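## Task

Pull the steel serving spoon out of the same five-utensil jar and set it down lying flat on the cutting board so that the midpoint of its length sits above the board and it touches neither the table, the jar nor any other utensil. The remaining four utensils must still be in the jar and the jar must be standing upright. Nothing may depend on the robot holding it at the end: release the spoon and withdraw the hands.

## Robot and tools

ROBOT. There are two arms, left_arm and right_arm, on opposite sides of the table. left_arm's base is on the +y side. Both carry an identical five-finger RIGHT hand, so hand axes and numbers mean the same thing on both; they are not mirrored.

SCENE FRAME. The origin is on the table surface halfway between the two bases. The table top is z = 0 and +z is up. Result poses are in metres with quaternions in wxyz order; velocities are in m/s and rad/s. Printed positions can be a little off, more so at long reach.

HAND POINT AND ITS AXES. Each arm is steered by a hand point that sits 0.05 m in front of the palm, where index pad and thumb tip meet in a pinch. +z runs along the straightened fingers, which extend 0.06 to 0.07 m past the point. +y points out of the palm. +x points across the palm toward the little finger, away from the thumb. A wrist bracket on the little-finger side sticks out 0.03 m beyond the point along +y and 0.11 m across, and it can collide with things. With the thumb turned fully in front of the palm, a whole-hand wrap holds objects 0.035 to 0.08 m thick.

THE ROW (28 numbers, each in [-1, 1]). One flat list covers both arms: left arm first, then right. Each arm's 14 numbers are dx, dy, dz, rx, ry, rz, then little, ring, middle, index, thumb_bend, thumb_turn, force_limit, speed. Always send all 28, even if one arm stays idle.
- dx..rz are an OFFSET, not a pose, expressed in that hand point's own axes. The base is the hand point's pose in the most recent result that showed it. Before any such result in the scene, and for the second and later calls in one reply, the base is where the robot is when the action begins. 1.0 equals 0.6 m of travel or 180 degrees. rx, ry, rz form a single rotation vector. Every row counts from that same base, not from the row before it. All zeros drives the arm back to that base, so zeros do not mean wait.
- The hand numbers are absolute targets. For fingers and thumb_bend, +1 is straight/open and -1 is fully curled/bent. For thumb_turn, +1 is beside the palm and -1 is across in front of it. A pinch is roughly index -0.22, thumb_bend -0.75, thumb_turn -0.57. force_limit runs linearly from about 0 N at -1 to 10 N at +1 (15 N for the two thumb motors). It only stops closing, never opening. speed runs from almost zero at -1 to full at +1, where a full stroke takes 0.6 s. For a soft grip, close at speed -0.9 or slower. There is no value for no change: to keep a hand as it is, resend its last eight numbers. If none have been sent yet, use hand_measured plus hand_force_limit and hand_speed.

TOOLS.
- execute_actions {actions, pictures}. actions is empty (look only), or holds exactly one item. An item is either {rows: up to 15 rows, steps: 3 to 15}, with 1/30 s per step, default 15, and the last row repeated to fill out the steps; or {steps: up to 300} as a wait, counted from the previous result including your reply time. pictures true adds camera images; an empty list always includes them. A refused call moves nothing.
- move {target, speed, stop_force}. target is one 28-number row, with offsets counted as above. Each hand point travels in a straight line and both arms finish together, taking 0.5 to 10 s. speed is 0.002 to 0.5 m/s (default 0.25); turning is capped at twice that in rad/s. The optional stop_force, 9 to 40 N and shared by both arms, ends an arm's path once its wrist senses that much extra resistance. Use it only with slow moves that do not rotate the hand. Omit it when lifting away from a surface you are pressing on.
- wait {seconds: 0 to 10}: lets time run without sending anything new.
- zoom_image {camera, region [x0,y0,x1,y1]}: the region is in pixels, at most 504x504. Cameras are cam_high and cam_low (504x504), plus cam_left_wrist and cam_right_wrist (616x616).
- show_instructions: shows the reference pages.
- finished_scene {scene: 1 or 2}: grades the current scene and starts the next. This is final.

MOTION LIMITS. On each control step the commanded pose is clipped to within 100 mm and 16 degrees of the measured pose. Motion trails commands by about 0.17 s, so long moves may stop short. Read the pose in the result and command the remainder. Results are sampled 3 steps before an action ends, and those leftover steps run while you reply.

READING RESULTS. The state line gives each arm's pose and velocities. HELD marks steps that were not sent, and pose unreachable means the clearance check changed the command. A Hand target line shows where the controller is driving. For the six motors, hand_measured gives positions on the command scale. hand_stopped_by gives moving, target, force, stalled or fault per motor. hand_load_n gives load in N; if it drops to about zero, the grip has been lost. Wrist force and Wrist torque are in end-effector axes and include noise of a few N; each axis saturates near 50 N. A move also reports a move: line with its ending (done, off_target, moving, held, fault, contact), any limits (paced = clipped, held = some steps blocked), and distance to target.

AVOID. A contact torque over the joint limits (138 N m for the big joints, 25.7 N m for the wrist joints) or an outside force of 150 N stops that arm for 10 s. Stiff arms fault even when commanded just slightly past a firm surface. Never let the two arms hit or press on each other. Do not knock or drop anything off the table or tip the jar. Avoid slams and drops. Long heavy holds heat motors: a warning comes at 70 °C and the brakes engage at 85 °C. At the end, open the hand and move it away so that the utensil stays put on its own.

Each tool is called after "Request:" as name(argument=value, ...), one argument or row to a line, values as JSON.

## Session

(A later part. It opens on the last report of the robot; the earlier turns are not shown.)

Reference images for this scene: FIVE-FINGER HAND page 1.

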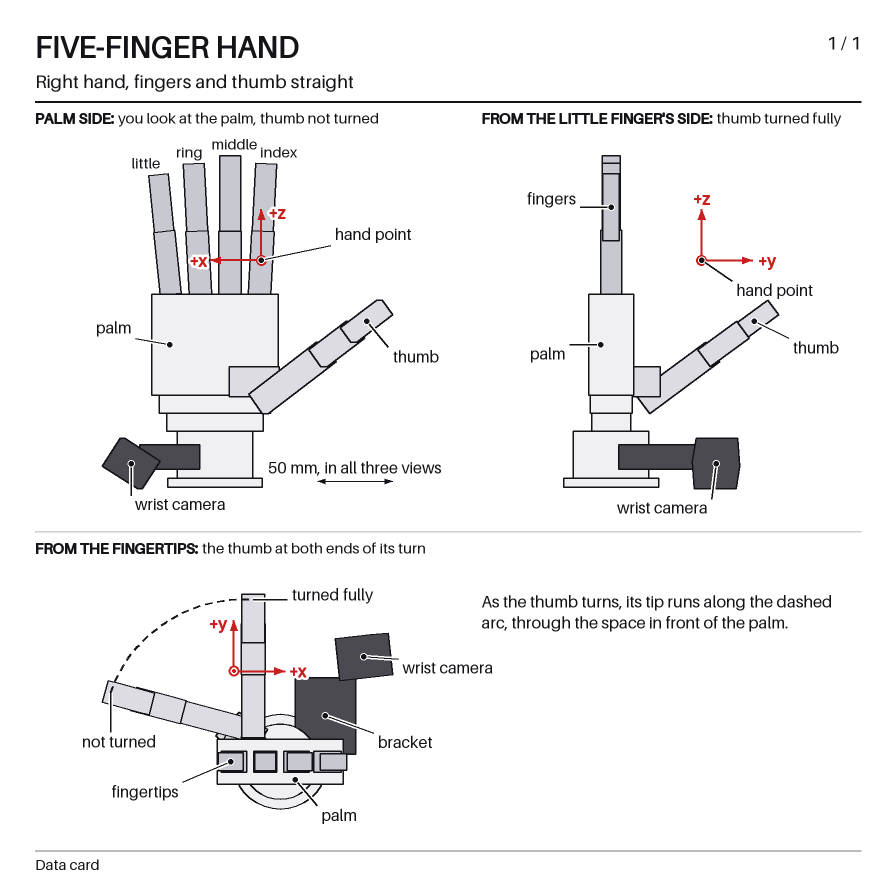

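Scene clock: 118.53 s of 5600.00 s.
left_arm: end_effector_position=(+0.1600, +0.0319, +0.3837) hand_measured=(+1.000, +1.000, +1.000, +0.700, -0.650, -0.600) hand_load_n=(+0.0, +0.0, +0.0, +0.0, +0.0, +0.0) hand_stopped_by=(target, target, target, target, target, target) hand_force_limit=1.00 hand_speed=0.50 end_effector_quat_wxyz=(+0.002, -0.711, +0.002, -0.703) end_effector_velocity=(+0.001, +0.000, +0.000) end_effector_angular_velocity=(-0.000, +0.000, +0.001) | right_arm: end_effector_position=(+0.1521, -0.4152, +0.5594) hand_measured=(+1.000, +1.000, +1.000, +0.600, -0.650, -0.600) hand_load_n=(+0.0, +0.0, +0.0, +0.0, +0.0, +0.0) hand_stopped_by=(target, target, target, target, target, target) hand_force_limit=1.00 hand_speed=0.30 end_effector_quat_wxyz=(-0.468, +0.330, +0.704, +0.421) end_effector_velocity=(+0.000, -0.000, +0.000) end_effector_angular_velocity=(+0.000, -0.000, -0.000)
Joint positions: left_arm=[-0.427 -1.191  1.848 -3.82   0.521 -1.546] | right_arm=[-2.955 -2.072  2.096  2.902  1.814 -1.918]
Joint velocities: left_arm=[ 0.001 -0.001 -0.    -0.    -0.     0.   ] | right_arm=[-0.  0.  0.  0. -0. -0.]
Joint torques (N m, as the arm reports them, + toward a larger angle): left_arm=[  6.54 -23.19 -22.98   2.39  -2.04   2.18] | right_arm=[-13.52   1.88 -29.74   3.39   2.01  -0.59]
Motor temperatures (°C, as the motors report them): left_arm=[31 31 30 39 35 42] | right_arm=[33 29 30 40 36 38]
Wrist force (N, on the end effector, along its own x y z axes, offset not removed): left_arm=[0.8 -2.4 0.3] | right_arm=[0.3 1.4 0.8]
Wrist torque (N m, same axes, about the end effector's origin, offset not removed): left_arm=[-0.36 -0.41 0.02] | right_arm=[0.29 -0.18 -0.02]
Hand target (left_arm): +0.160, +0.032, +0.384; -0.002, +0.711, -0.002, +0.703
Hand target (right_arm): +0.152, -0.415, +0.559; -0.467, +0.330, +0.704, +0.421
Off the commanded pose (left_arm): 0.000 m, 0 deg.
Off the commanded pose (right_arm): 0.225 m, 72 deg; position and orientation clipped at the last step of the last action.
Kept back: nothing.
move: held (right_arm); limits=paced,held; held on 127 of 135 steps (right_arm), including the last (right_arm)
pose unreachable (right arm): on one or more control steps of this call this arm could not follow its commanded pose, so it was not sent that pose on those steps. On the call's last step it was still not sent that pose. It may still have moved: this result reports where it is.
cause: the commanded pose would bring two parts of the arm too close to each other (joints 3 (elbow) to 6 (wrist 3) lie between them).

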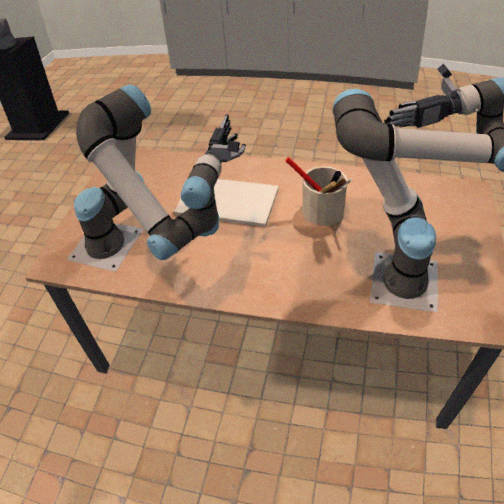

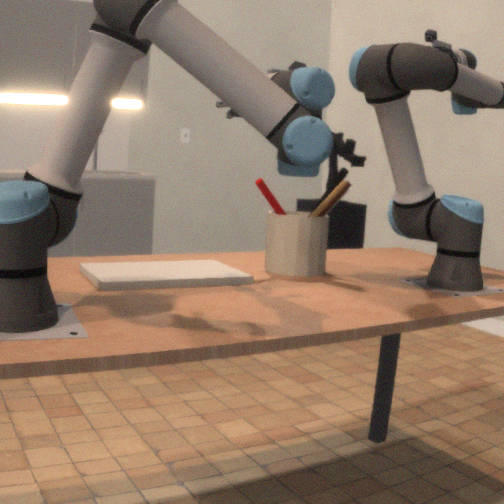

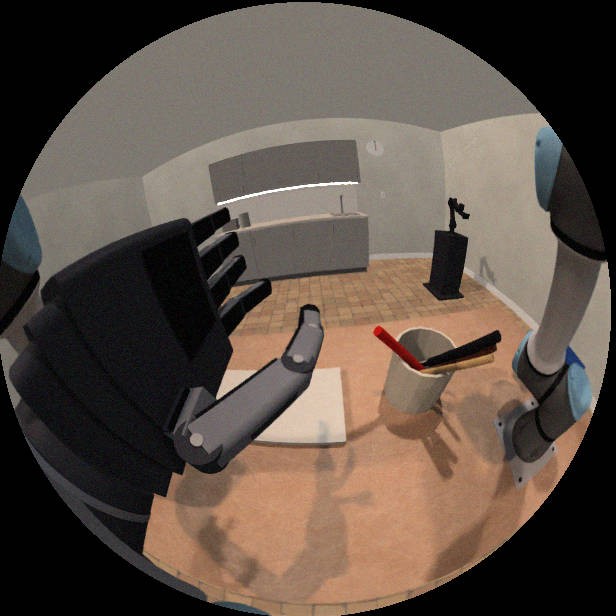

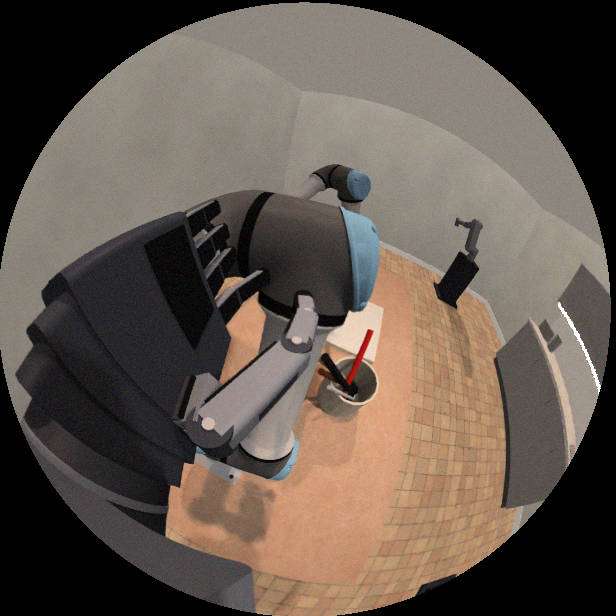

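Request:
move(
  target=[0,0,0,0,0,0, 1,1,1,0.7,-0.65,-0.6,1,0.5, 0.1,0,-0.2,0,0,0,-0.9,-0.9,-0.9,-0.5,-0.65,-0.6,1,0.6],
  speed=0.1,
)

Scene clock: 121.20 s of 5600.00 s.
left_arm: end_effector_position=(+0.1600, +0.0319, +0.3837) hand_measured=(+1.000, +1.000, +1.000, +0.700, -0.650, -0.600) hand_load_n=(+0.0, +0.0, +0.0, +0.0, +0.0, +0.0) hand_stopped_by=(target, target, target, target, target, target) hand_force_limit=1.00 hand_speed=0.50 end_effector_quat_wxyz=(+0.002, -0.711, +0.002, -0.703) end_effector_velocity=(-0.000, -0.000, -0.000) end_effector_angular_velocity=(+0.001, -0.001, -0.001) | right_arm: end_effector_position=(+0.1766, -0.5190, +0.6402) hand_measured=(-0.900, -0.900, -0.900, -0.250, -0.650, -0.600) hand_load_n=(+0.0, +0.0, +0.0, +13.0, +1.0, -0.5) hand_stopped_by=(target, target, target, force, target, target) hand_force_limit=1.00 hand_speed=0.60 end_effector_quat_wxyz=(-0.467, +0.330, +0.703, +0.421) end_effector_velocity=(+0.000, -0.002, +0.002) end_effector_angular_velocity=(-0.001, +0.001, +0.001)
Joint positions: left_arm=[-0.427 -1.191  1.848 -3.82   0.521 -1.546] | right_arm=[-2.923 -1.791  1.716  3.002  1.783 -1.912]
Joint velocities: left_arm=[-0.001  0.001 -0.     0.    -0.    -0.   ] | right_arm=[ 0.002  0.005 -0.01   0.004 -0.     0.001]
Joint torques (N m, as the arm reports them, + toward a larger angle): left_arm=[  5.72 -23.25 -22.45   2.48  -1.99   2.19] | right_arm=[ 13.77   1.97 -29.5    4.78  -1.63   2.31]
Motor temperatures (°C, as the motors report them): left_arm=[31 31 30 39 35 42] | right_arm=[33 29 30 40 36 38]
Wrist force (N, on the end effector, along its own x y z axes, offset not removed): left_arm=[0.6 -0.2 0.9] | right_arm=[1.7 2.2 2.5]
Wrist torque (N m, same axes, about the end effector's origin, offset not removed): left_arm=[-0.09 -0.40 0.17] | right_arm=[0.40 -0.45 0.20]
Hand target (left_arm): +0.160, +0.032, +0.384; -0.002, +0.711, -0.002, +0.703
Hand target (right_arm): +0.177, -0.519, +0.640; -0.467, +0.330, +0.704, +0.421
Off the commanded pose (left_arm): 0.000 m, 0 deg.
Off the commanded pose (right_arm): 0.000 m, 0 deg.
Kept back: nothing.
move: done

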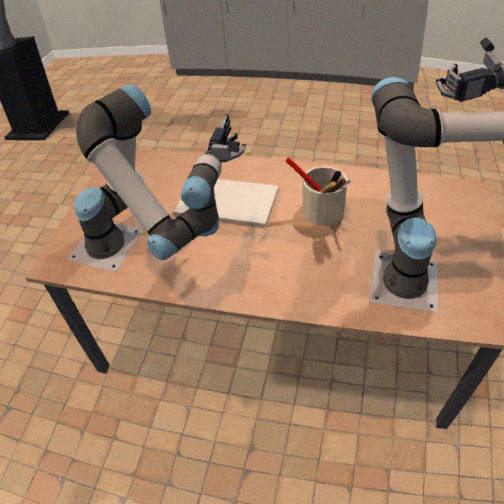

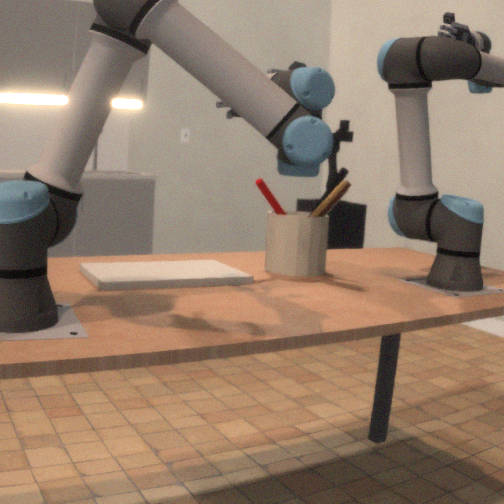

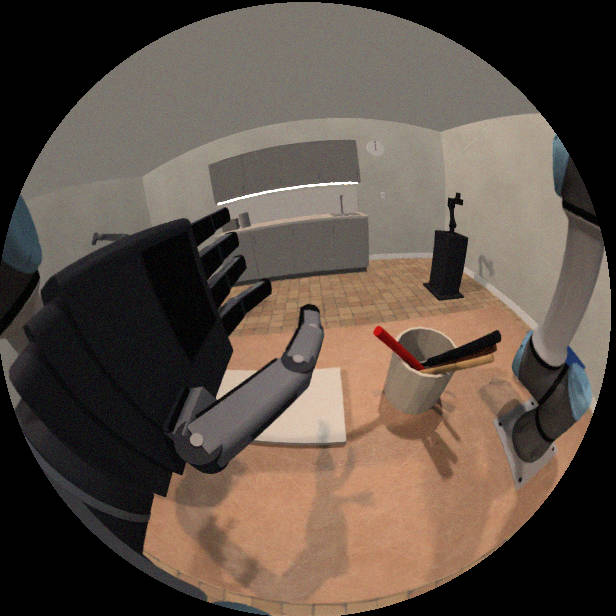

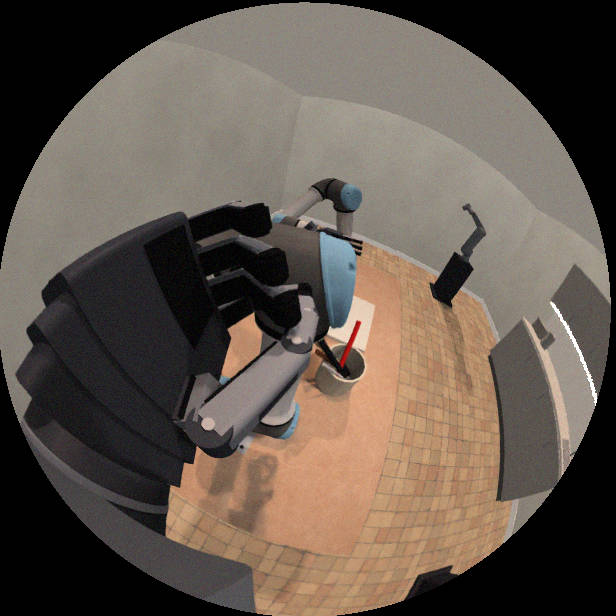

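Request:
move(
  target=[0,0,0,0,0,0, 1,1,1,0.7,-0.65,-0.6,1,0.5, -0.365,0.37,-0.012,0.313,0.218,-0.128,-0.9,-0.9,-0.9,-0.25,-0.65,-0.6,1,0.6],
  speed=0.12,
)

Scene clock: 128.57 s of 5600.00 s.
left_arm: end_effector_position=(+0.1600, +0.0319, +0.3837) hand_measured=(+1.000, +1.000, +1.000, +0.700, -0.650, -0.600) hand_load_n=(+0.0, +0.0, +0.0, +0.0, +0.0, +0.0) hand_stopped_by=(target, target, target, target, target, target) hand_force_limit=1.00 hand_speed=0.50 end_effector_quat_wxyz=(+0.002, -0.711, +0.002, -0.703) end_effector_velocity=(-0.000, +0.000, +0.000) end_effector_angular_velocity=(+0.001, -0.000, -0.000) | right_arm: end_effector_position=(+0.4456, -0.4469, +0.5007) hand_measured=(-0.900, -0.900, -0.900, -0.248, -0.650, -0.600) hand_load_n=(+0.0, +0.0, +0.0, +11.0, +1.0, +0.0) hand_stopped_by=(target, target, target, force, target, target) hand_force_limit=1.00 hand_speed=0.60 end_effector_quat_wxyz=(-0.674, -0.215, +0.675, +0.210) end_effector_velocity=(+0.003, +0.000, -0.001) end_effector_angular_velocity=(+0.003, -0.001, +0.008)
Joint positions: left_arm=[-0.427 -1.191  1.848 -3.82   0.521 -1.546] | right_arm=[-1.724 -0.869  1.113  2.895  1.767 -2.182]
Joint velocities: left_arm=[-0.    -0.     0.     0.001  0.     0.   ] | right_arm=[ 0.005  0.009 -0.014  0.003  0.004 -0.004]
Joint torques (N m, as the arm reports them, + toward a larger angle): left_arm=[  6.41 -23.05 -22.87   2.54  -1.99   2.2 ] | right_arm=[ 15.04 -34.3  -27.92   4.5    1.42  -1.96]
Motor temperatures (°C, as the motors report them): left_arm=[31 31 30 39 35 42] | right_arm=[33 29 30 40 36 38]
Wrist force (N, on the end effector, along its own x y z axes, offset not removed): left_arm=[-0.1 -1.9 0.8] | right_arm=[1.5 1.7 0.6]
Wrist torque (N m, same axes, about the end effector's origin, offset not removed): left_arm=[-0.28 -0.29 0.06] | right_arm=[0.34 -0.37 0.15]
Hand target (left_arm): +0.160, +0.032, +0.384; -0.002, +0.711, -0.002, +0.703
Hand target (right_arm): +0.446, -0.447, +0.501; +0.674, +0.216, -0.674, -0.210
Off the commanded pose (left_arm): 0.000 m, 0 deg.
Off the commanded pose (right_arm): 0.001 m, 0 deg.
Kept back: nothing.
move: done

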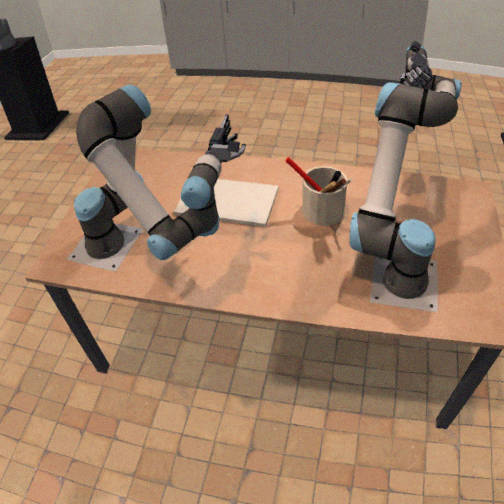

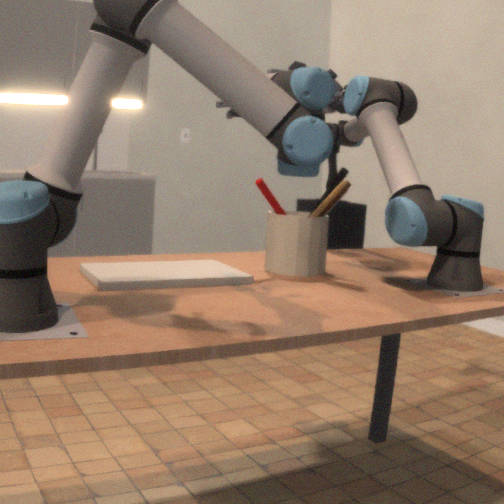

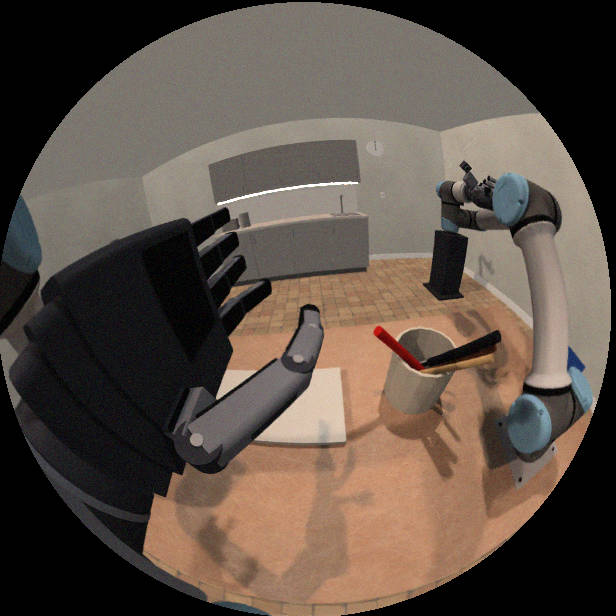

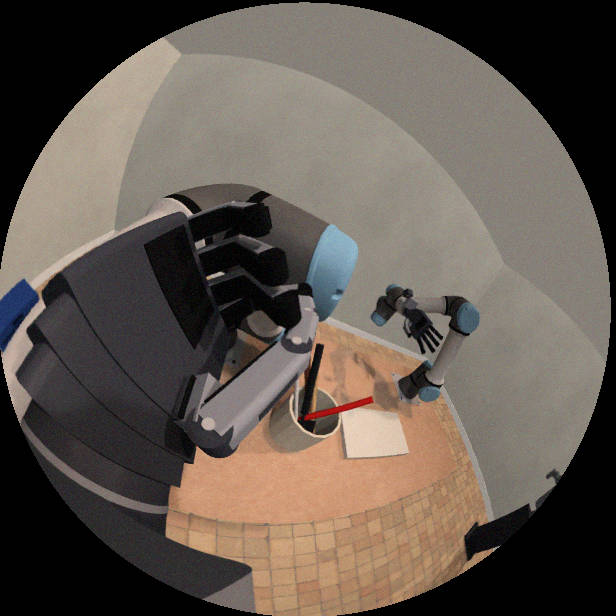

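Request:
move(
  target=[0,0,0,0,0,0, 1,1,1,0.7,-0.65,-0.6,1,0.5, -0.46,-0.064,0.077,0,0,0,-0.9,-0.9,-0.9,0.6,-0.65,-0.6,1,0.5],
  speed=0.1,
)

Request:
zoom_image(
  camera="cam_high",
  region=[270,100,420,240],
)

Scene clock: 132.17 s of 5600.00 s.
left_arm: end_effector_position=(+0.1600, +0.0319, +0.3837) hand_measured=(+1.000, +1.000, +1.000, +0.700, -0.650, -0.600) hand_load_n=(+0.0, +0.0, +0.0, +0.0, +0.0, +0.0) hand_stopped_by=(target, target, target, target, target, target) hand_force_limit=1.00 hand_speed=0.50 end_effector_quat_wxyz=(+0.002, -0.711, +0.002, -0.703) end_effector_velocity=(-0.000, -0.000, -0.000) end_effector_angular_velocity=(+0.001, -0.001, -0.000) | right_arm: end_effector_position=(+0.3993, -0.3201, +0.2532) hand_measured=(-0.900, -0.900, -0.900, +0.600, -0.650, -0.600) hand_load_n=(+0.0, +0.0, +0.0, +0.0, +0.0, +0.0) hand_stopped_by=(target, target, target, target, target, target) hand_force_limit=1.00 hand_speed=0.50 end_effector_quat_wxyz=(-0.674, -0.215, +0.675, +0.210) end_effector_velocity=(-0.000, +0.001, -0.002) end_effector_angular_velocity=(+0.001, +0.000, -0.000)
Joint positions: left_arm=[-0.427 -1.191  1.848 -3.82   0.521 -1.546] | right_arm=[-1.533 -0.643  1.411  2.371  1.576 -2.182]
Joint velocities: left_arm=[-0.     0.001  0.001  0.     0.    -0.001] | right_arm=[ 0.002  0.004  0.    -0.004 -0.002 -0.001]
Joint torques (N m, as the arm reports them, + toward a larger angle): left_arm=[  6.02 -23.77 -22.84   2.5   -1.93   2.19] | right_arm=[ 15.29 -35.07  -3.37  -0.47  -1.48   1.98]
Motor temperatures (°C, as the motors report them): left_arm=[31 31 30 39 35 42] | right_arm=[33 29 30 40 36 38]
Wrist force (N, on the end effector, along its own x y z axes, offset not removed): left_arm=[-0.3 -1.7 1.1] | right_arm=[2.2 1.6 1.9]
Wrist torque (N m, same axes, about the end effector's origin, offset not removed): left_arm=[-0.20 -0.25 0.03] | right_arm=[0.29 -0.56 0.11]
Hand target (left_arm): +0.160, +0.032, +0.384; -0.002, +0.711, -0.002, +0.703
Hand target (right_arm): +0.399, -0.320, +0.253; +0.674, +0.215, -0.675, -0.210
Off the commanded pose (left_arm): 0.000 m, 0 deg.
Off the commanded pose (right_arm): 0.001 m, 0 deg.
Kept back: nothing.
move: done

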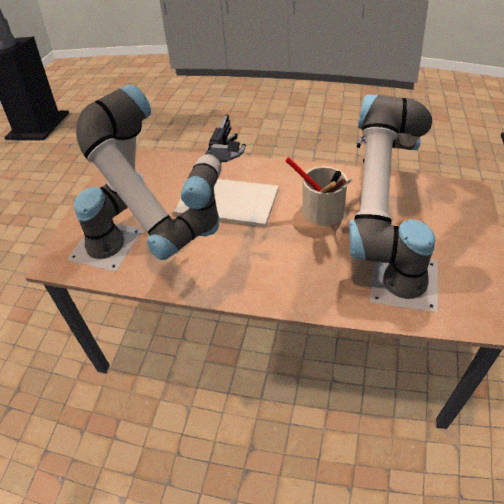

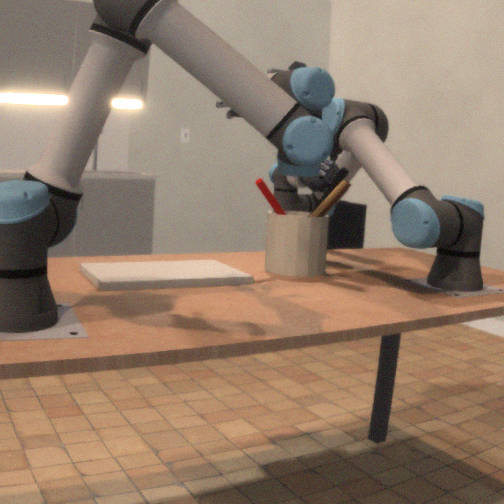

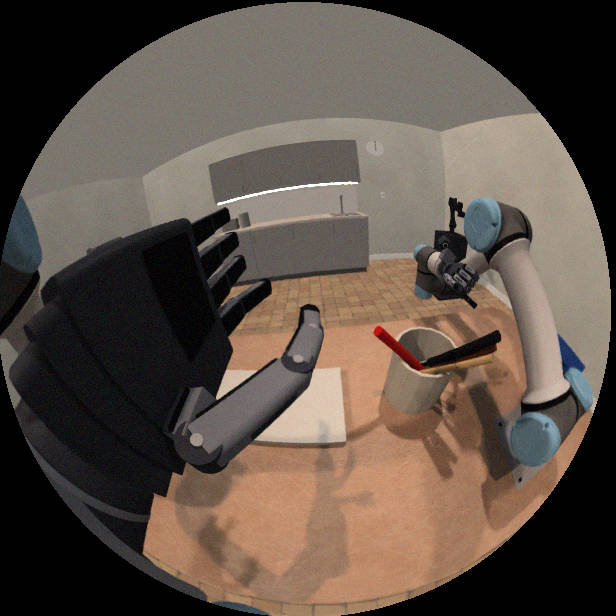

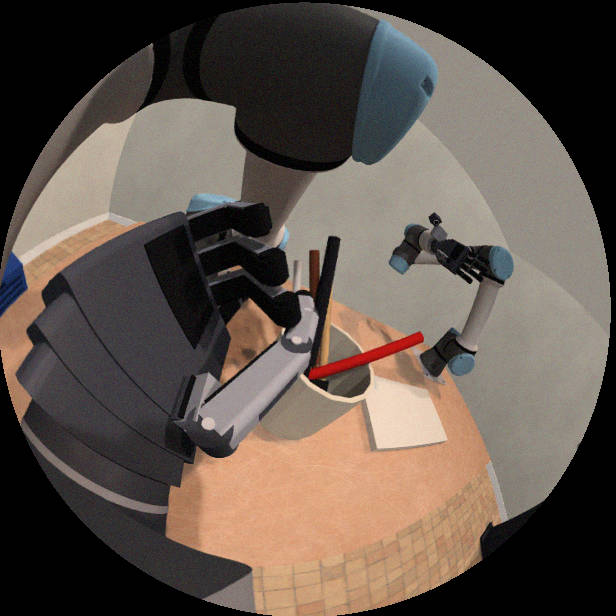

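Region (270, 100, 420, 240) of cam_high's 504x504 image, scaled by 3.360, with more detail than that image has; it fills the top 470 rows of this view, and the rest is white.

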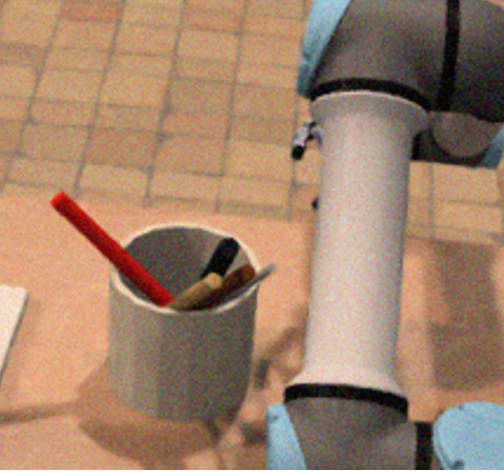

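Request:
move(
  target=[0,0,0,0,0,0, 1,1,1,0.7,-0.65,-0.6,1,0.5, 0,0,0.08,0,0,0,-0.9,-0.9,-0.9,0.9,-0.65,-0.6,1,0.5],
  speed=0.02,
  stop_force=9,
)

Scene clock: 135.13 s of 5600.00 s.
left_arm: end_effector_position=(+0.1600, +0.0319, +0.3837) hand_measured=(+1.000, +1.000, +1.000, +0.700, -0.650, -0.600) hand_load_n=(+0.0, +0.0, +0.0, +0.0, +0.0, +0.0) hand_stopped_by=(target, target, target, target, target, target) hand_force_limit=1.00 hand_speed=0.50 end_effector_quat_wxyz=(+0.002, -0.711, +0.002, -0.703) end_effector_velocity=(+0.000, -0.000, -0.001) end_effector_angular_velocity=(+0.002, -0.001, +0.000) | right_arm: end_effector_position=(+0.3517, -0.3203, +0.2530) hand_measured=(-0.900, -0.900, -0.900, +0.900, -0.650, -0.600) hand_load_n=(+0.0, +0.0, +0.0, +0.0, +0.0, +0.0) hand_stopped_by=(target, target, target, target, target, target) hand_force_limit=1.00 hand_speed=0.50 end_effector_quat_wxyz=(-0.674, -0.215, +0.675, +0.210) end_effector_velocity=(-0.003, -0.000, +0.000) end_effector_angular_velocity=(-0.001, -0.000, -0.001)
Joint positions: left_arm=[-0.427 -1.191  1.848 -3.82   0.521 -1.546] | right_arm=[-1.533 -0.72   1.583  2.276  1.577 -2.182]
Joint velocities: left_arm=[ 0.     0.001  0.     0.    -0.     0.   ] | right_arm=[-0.001 -0.005  0.01  -0.005  0.     0.001]
Joint torques (N m, as the arm reports them, + toward a larger angle): left_arm=[  6.34 -23.22 -22.9    2.47  -1.97   2.18] | right_arm=[-12.65 -52.04  -3.37  -1.1    2.21   1.21]
Motor temperatures (°C, as the motors report them): left_arm=[31 31 30 39 35 42] | right_arm=[33 29 30 40 36 38]
Wrist force (N, on the end effector, along its own x y z axes, offset not removed): left_arm=[-0.3 -1.4 1.3] | right_arm=[0.6 1.8 2.9]
Wrist torque (N m, same axes, about the end effector's origin, offset not removed): left_arm=[-0.31 -0.26 0.02] | right_arm=[0.16 -0.44 0.09]
Hand target (left_arm): +0.160, +0.032, +0.384; -0.002, +0.711, -0.002, +0.703
Hand target (right_arm): +0.351, -0.320, +0.253; +0.674, +0.215, -0.675, -0.210
Off the commanded pose (left_arm): 0.000 m, 0 deg.
Off the commanded pose (right_arm): 0.000 m, 0 deg.
Kept back: nothing.
move: done

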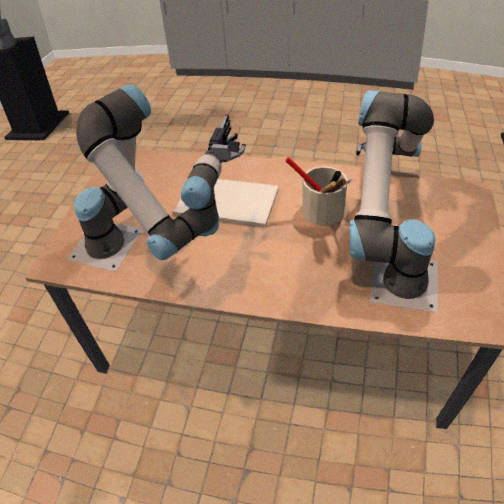

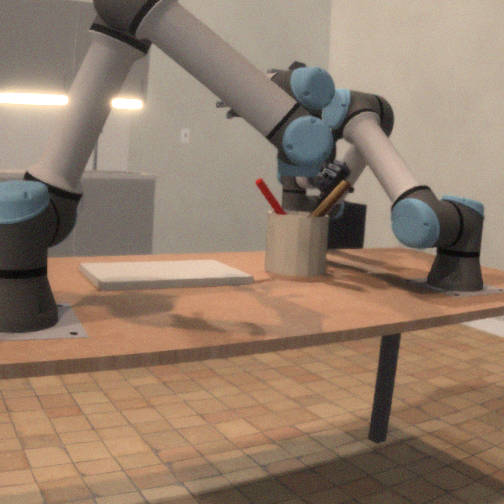

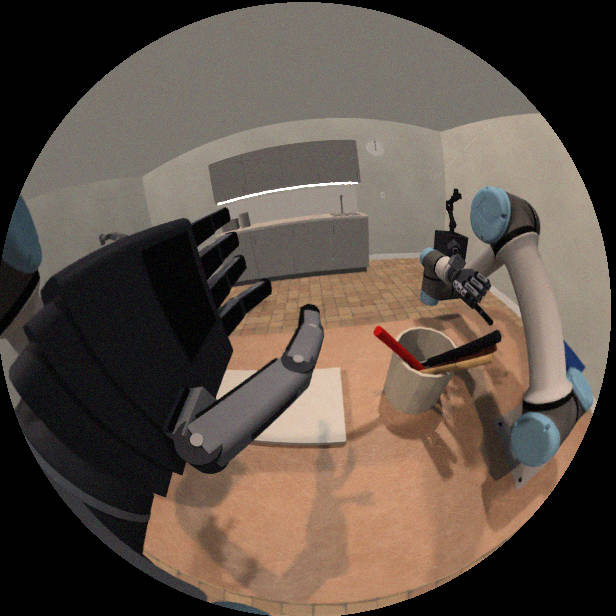

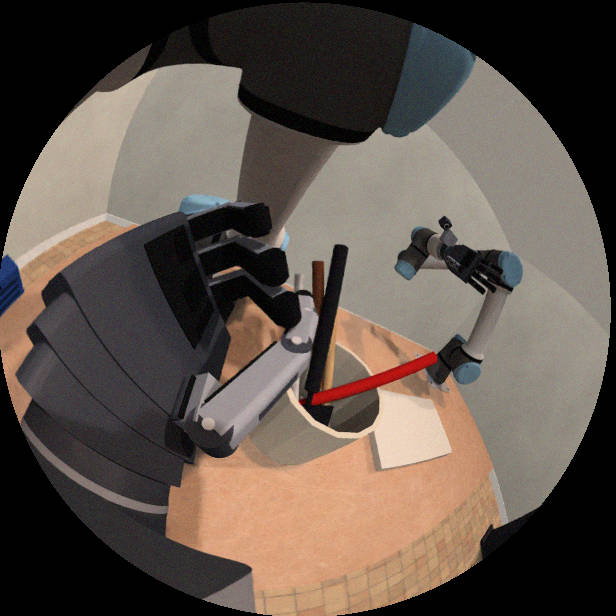

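Request:
move(
  target=[0,0,0,0,0,0, 1,1,1,0.7,-0.65,-0.6,1,0.5, -0.11,0,0,0,0,0,-0.9,-0.9,-0.9,0.9,-0.65,-0.6,1,0.5],
  speed=0.015,
  stop_force=9,
)

Scene clock: 140.07 s of 5600.00 s.
left_arm: end_effector_position=(+0.1600, +0.0319, +0.3837) hand_measured=(+1.000, +1.000, +1.000, +0.700, -0.650, -0.600) hand_load_n=(+0.0, +0.0, +0.0, +0.0, +0.0, +0.0) hand_stopped_by=(target, target, target, target, target, target) hand_force_limit=1.00 hand_speed=0.50 end_effector_quat_wxyz=(+0.002, -0.711, +0.002, -0.703) end_effector_velocity=(-0.001, -0.000, -0.000) end_effector_angular_velocity=(+0.001, -0.001, -0.001) | right_arm: end_effector_position=(+0.3516, -0.2826, +0.1994) hand_measured=(-0.900, -0.900, -0.900, +0.900, -0.650, -0.600) hand_load_n=(+0.0, +0.0, +0.0, +0.0, +0.0, +0.0) hand_stopped_by=(target, target, target, target, target, target) hand_force_limit=1.00 hand_speed=0.50 end_effector_quat_wxyz=(-0.674, -0.215, +0.675, +0.210) end_effector_velocity=(-0.000, +0.002, -0.002) end_effector_angular_velocity=(-0.000, +0.001, +0.001)
Joint positions: left_arm=[-0.427 -1.191  1.848 -3.82   0.521 -1.546] | right_arm=[-1.468 -0.607  1.534  2.212  1.511 -2.182]
Joint velocities: left_arm=[-0.001  0.001 -0.     0.001 -0.     0.   ] | right_arm=[ 0.003  0.006 -0.003 -0.002 -0.002  0.   ]
Joint torques (N m, as the arm reports them, + toward a larger angle): left_arm=[  6.52 -23.7  -23.13   2.54  -2.     2.18] | right_arm=[ 13.05 -33.84 -24.14  -0.36  -1.69   2.55]
Motor temperatures (°C, as the motors report them): left_arm=[31 31 30 39 35 42] | right_arm=[33 29 30 40 36 38]
Wrist force (N, on the end effector, along its own x y z axes, offset not removed): left_arm=[-0.2 -1.1 0.5] | right_arm=[-0.4 2.7 3.8]
Wrist torque (N m, same axes, about the end effector's origin, offset not removed): left_arm=[-0.14 -0.26 0.02] | right_arm=[0.30 -0.24 0.00]
Hand target (left_arm): +0.160, +0.032, +0.384; -0.002, +0.711, -0.002, +0.703
Hand target (right_arm): +0.352, -0.282, +0.199; +0.674, +0.215, -0.675, -0.210
Off the commanded pose (left_arm): 0.000 m, 0 deg.
Off the commanded pose (right_arm): 0.000 m, 0 deg.
Kept back: nothing.
move: done

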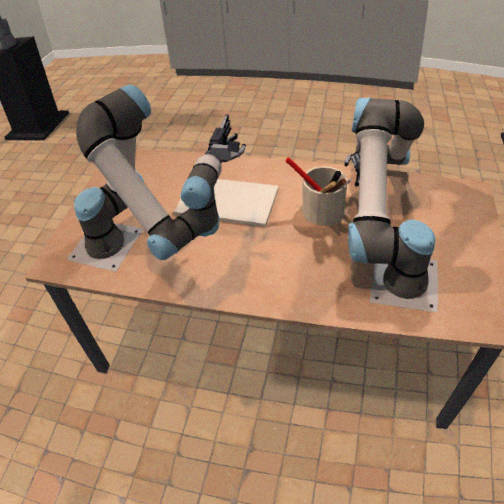

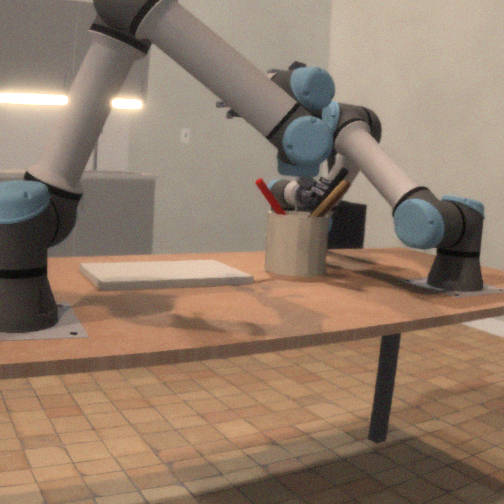

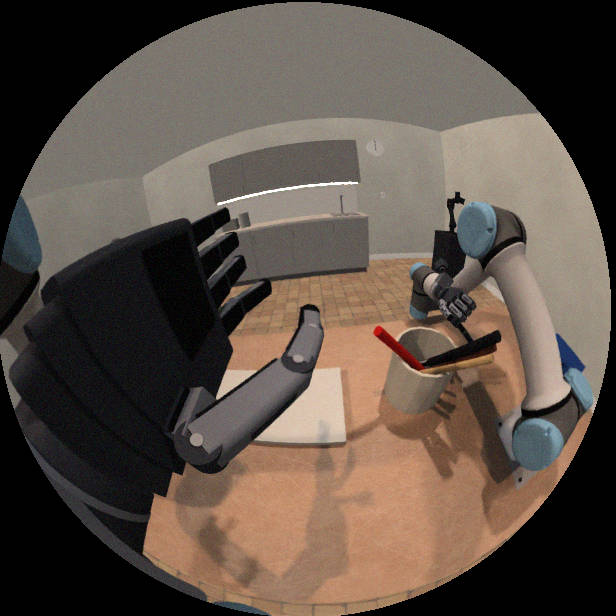

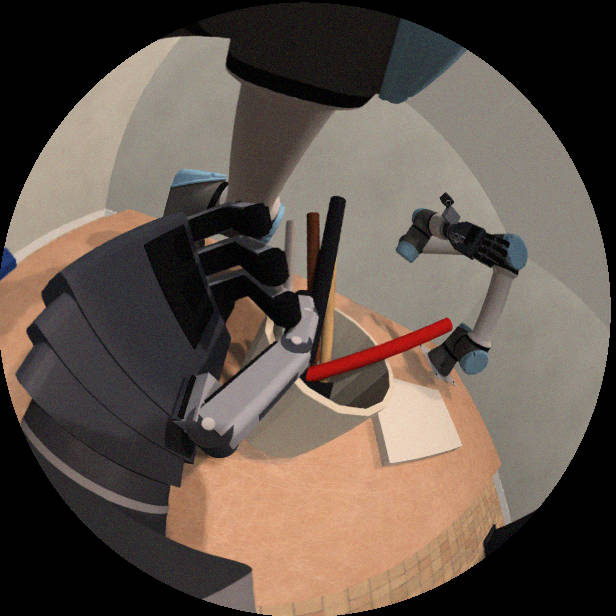

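Request:
move(
  target=[0,0,0,0,0,0, 1,1,1,0.7,-0.65,-0.6,1,0.5, 0,-0.008,0.05,0,0,0,-0.9,-0.9,-0.9,0.9,-0.65,-0.6,1,0.5],
  speed=0.01,
  stop_force=9,
)

Request:
zoom_image(
  camera="cam_left_wrist",
  region=[400,260,540,400],
)

Scene clock: 143.57 s of 5600.00 s.
left_arm: end_effector_position=(+0.1600, +0.0319, +0.3837) hand_measured=(+1.000, +1.000, +1.000, +0.700, -0.650, -0.600) hand_load_n=(+0.0, +0.0, +0.0, +0.0, +0.0, +0.0) hand_stopped_by=(target, target, target, target, target, target) hand_force_limit=1.00 hand_speed=0.50 end_effector_quat_wxyz=(+0.002, -0.711, +0.002, -0.703) end_effector_velocity=(-0.000, -0.000, +0.000) end_effector_angular_velocity=(+0.001, -0.000, -0.001) | right_arm: end_effector_position=(+0.3220, -0.2866, +0.1966) hand_measured=(-0.900, -0.900, -0.900, +0.900, -0.650, -0.600) hand_load_n=(+0.0, +0.0, +0.0, +0.0, +0.0, +0.0) hand_stopped_by=(target, target, target, target, target, target) hand_force_limit=1.00 hand_speed=0.50 end_effector_quat_wxyz=(-0.674, -0.215, +0.675, +0.210) end_effector_velocity=(-0.003, -0.001, -0.000) end_effector_angular_velocity=(+0.000, +0.000, -0.000)
Joint positions: left_arm=[-0.427 -1.191  1.848 -3.82   0.521 -1.546] | right_arm=[-1.472 -0.642  1.636  2.145  1.515 -2.182]
Joint velocities: left_arm=[-0.    -0.    -0.     0.001 -0.     0.001] | right_arm=[-0.001 -0.003  0.01  -0.007  0.001 -0.   ]
Joint torques (N m, as the arm reports them, + toward a larger angle): left_arm=[  6.   -23.17 -23.04   2.41  -1.89   2.19] | right_arm=[-13.33 -53.46   0.74  -0.83   1.89   1.31]
Motor temperatures (°C, as the motors report them): left_arm=[31 31 30 39 35 42] | right_arm=[33 29 30 40 36 38]
Wrist force (N, on the end effector, along its own x y z axes, offset not removed): left_arm=[0.9 -1.0 0.5] | right_arm=[0.0 1.4 0.7]
Wrist torque (N m, same axes, about the end effector's origin, offset not removed): left_arm=[-0.11 -0.36 0.14] | right_arm=[0.34 -0.09 -0.04]
Hand target (left_arm): +0.160, +0.032, +0.384; -0.002, +0.711, -0.002, +0.703
Hand target (right_arm): +0.322, -0.287, +0.197; +0.674, +0.215, -0.675, -0.210
Off the commanded pose (left_arm): 0.000 m, 0 deg.
Off the commanded pose (right_arm): 0.000 m, 0 deg.
Kept back: nothing.
move: done

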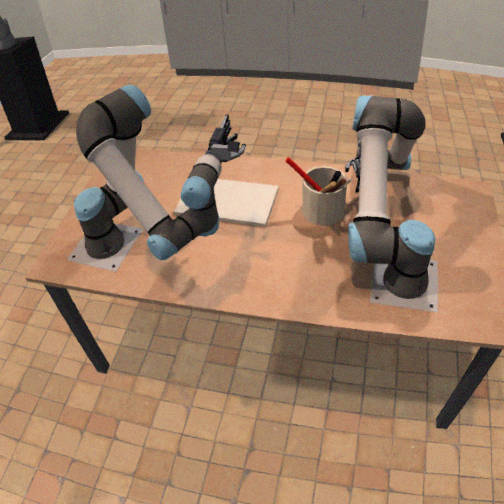

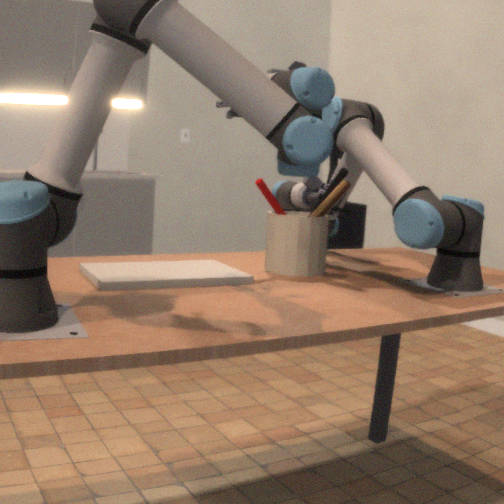

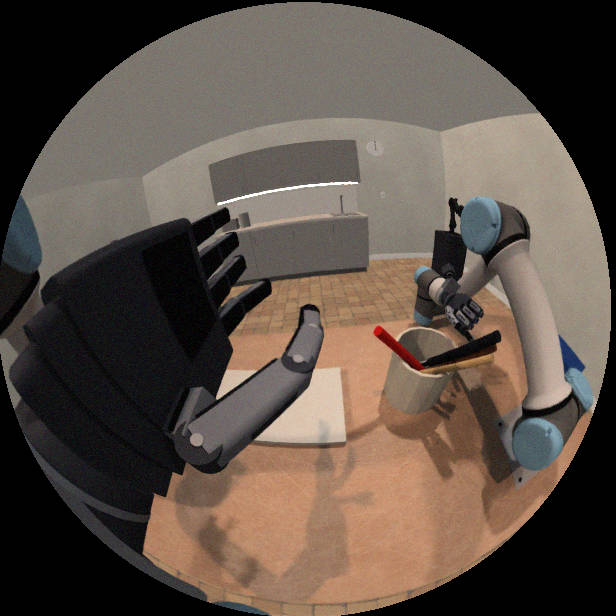

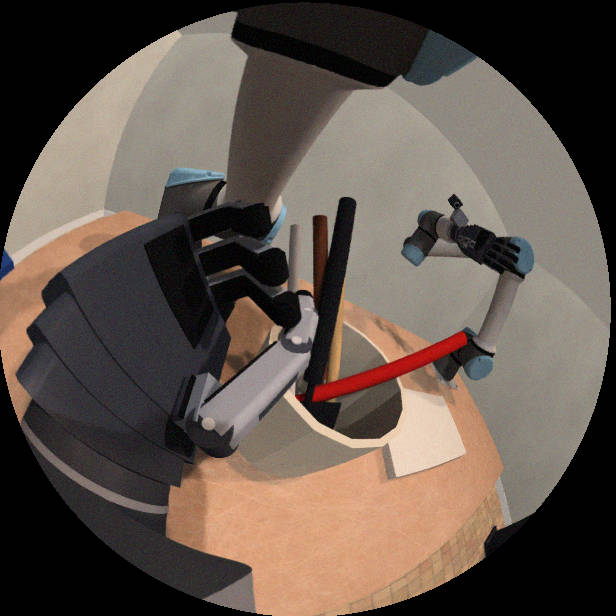

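Region (400, 260, 540, 400) of cam_left_wrist's 616x616 image, scaled by 3.600, with more detail than that image has.

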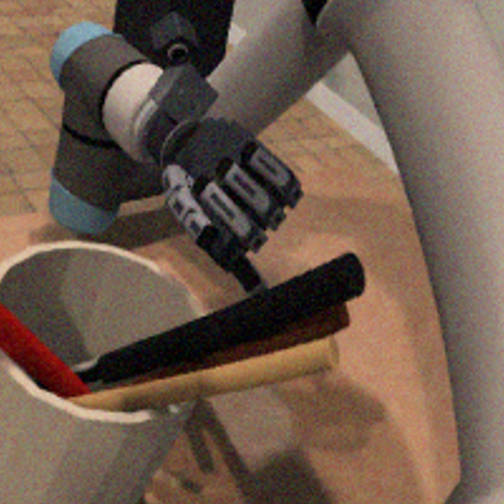

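Request:
move(
  target=[0,0,0,0,0,0, 1,1,1,0.7,-0.65,-0.6,1,0.5, 0,0,0.08,0,0,0,-0.9,-0.9,-0.9,0.9,-0.65,-0.6,1,0.5],
  speed=0.01,
  stop_force=9,
)

Request:
zoom_image(
  camera="cam_left_wrist",
  region=[400,260,540,400],
)

Scene clock: 148.80 s of 5600.00 s.
left_arm: end_effector_position=(+0.1600, +0.0319, +0.3837) hand_measured=(+1.000, +1.000, +1.000, +0.700, -0.650, -0.600) hand_load_n=(+0.0, +0.0, +0.0, +0.0, +0.0, +0.0) hand_stopped_by=(target, target, target, target, target, target) hand_force_limit=1.00 hand_speed=0.50 end_effector_quat_wxyz=(+0.002, -0.711, +0.002, -0.703) end_effector_velocity=(-0.001, -0.000, +0.000) end_effector_angular_velocity=(-0.002, +0.000, -0.002) | right_arm: end_effector_position=(+0.2744, -0.2868, +0.1965) hand_measured=(-0.900, -0.900, -0.900, +0.900, -0.650, -0.600) hand_load_n=(+0.0, +0.0, +0.0, +0.0, +0.0, +0.0) hand_stopped_by=(target, target, target, target, target, target) hand_force_limit=1.00 hand_speed=0.50 end_effector_quat_wxyz=(-0.674, -0.215, +0.675, +0.210) end_effector_velocity=(-0.003, +0.000, -0.000) end_effector_angular_velocity=(-0.001, -0.000, -0.001)
Joint positions: left_arm=[-0.427 -1.191  1.848 -3.82   0.521 -1.546] | right_arm=[-1.466 -0.698  1.787  2.05   1.51  -2.182]
Joint velocities: left_arm=[-0.001 -0.    -0.    -0.001 -0.001 -0.001] | right_arm=[ 0.    -0.004  0.009 -0.006 -0.001  0.001]
Joint torques (N m, as the arm reports them, + toward a larger angle): left_arm=[  6.22 -23.43 -23.1    2.38  -1.91   2.16] | right_arm=[ 13.91 -51.29  -0.9   -0.07  -1.68   2.56]
Motor temperatures (°C, as the motors report them): left_arm=[31 31 30 39 35 42] | right_arm=[33 29 30 40 36 38]
Wrist force (N, on the end effector, along its own x y z axes, offset not removed): left_arm=[-0.1 -0.5 0.9] | right_arm=[1.2 1.6 2.8]
Wrist torque (N m, same axes, about the end effector's origin, offset not removed): left_arm=[-0.13 -0.26 0.07] | right_arm=[0.21 -0.40 0.03]
Hand target (left_arm): +0.160, +0.032, +0.384; -0.002, +0.711, -0.002, +0.703
Hand target (right_arm): +0.274, -0.287, +0.196; +0.674, +0.215, -0.675, -0.210
Off the commanded pose (left_arm): 0.000 m, 0 deg.
Off the commanded pose (right_arm): 0.000 m, 0 deg.
Kept back: nothing.
move: done

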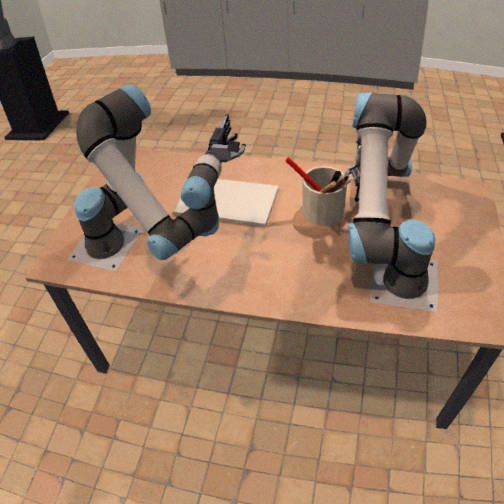

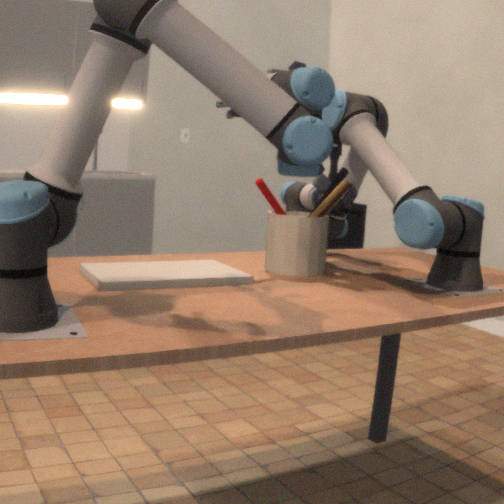

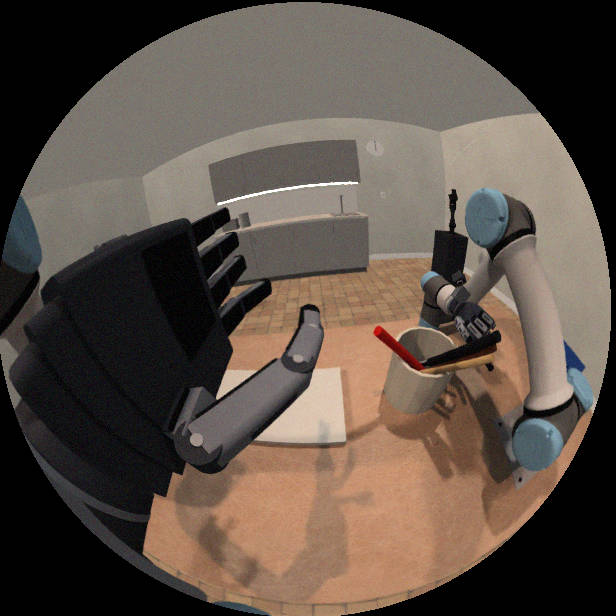

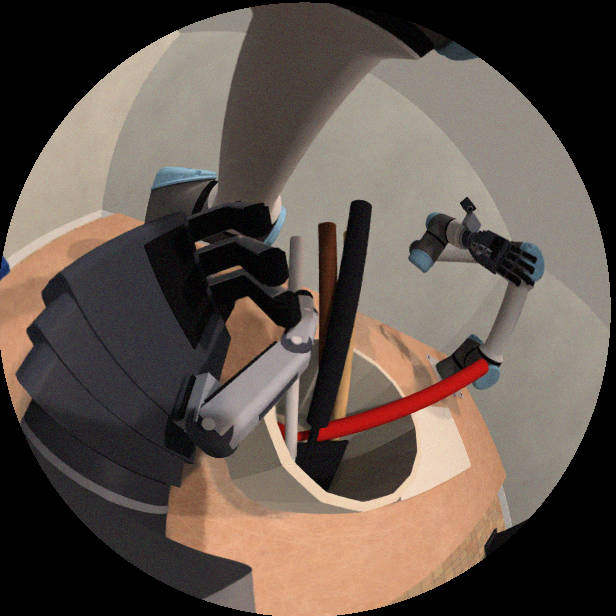

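Region (400, 260, 540, 400) of cam_left_wrist's 616x616 image, scaled by 3.600, with more detail than that image has.

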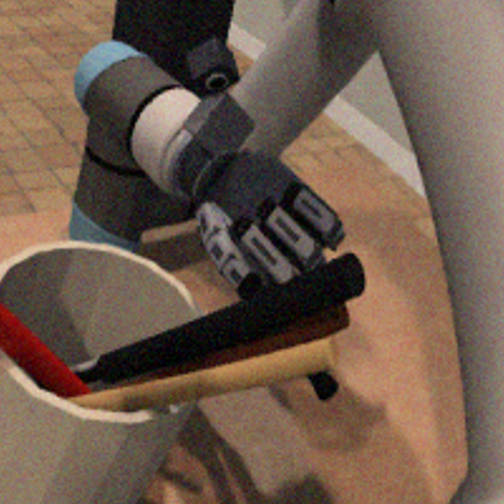

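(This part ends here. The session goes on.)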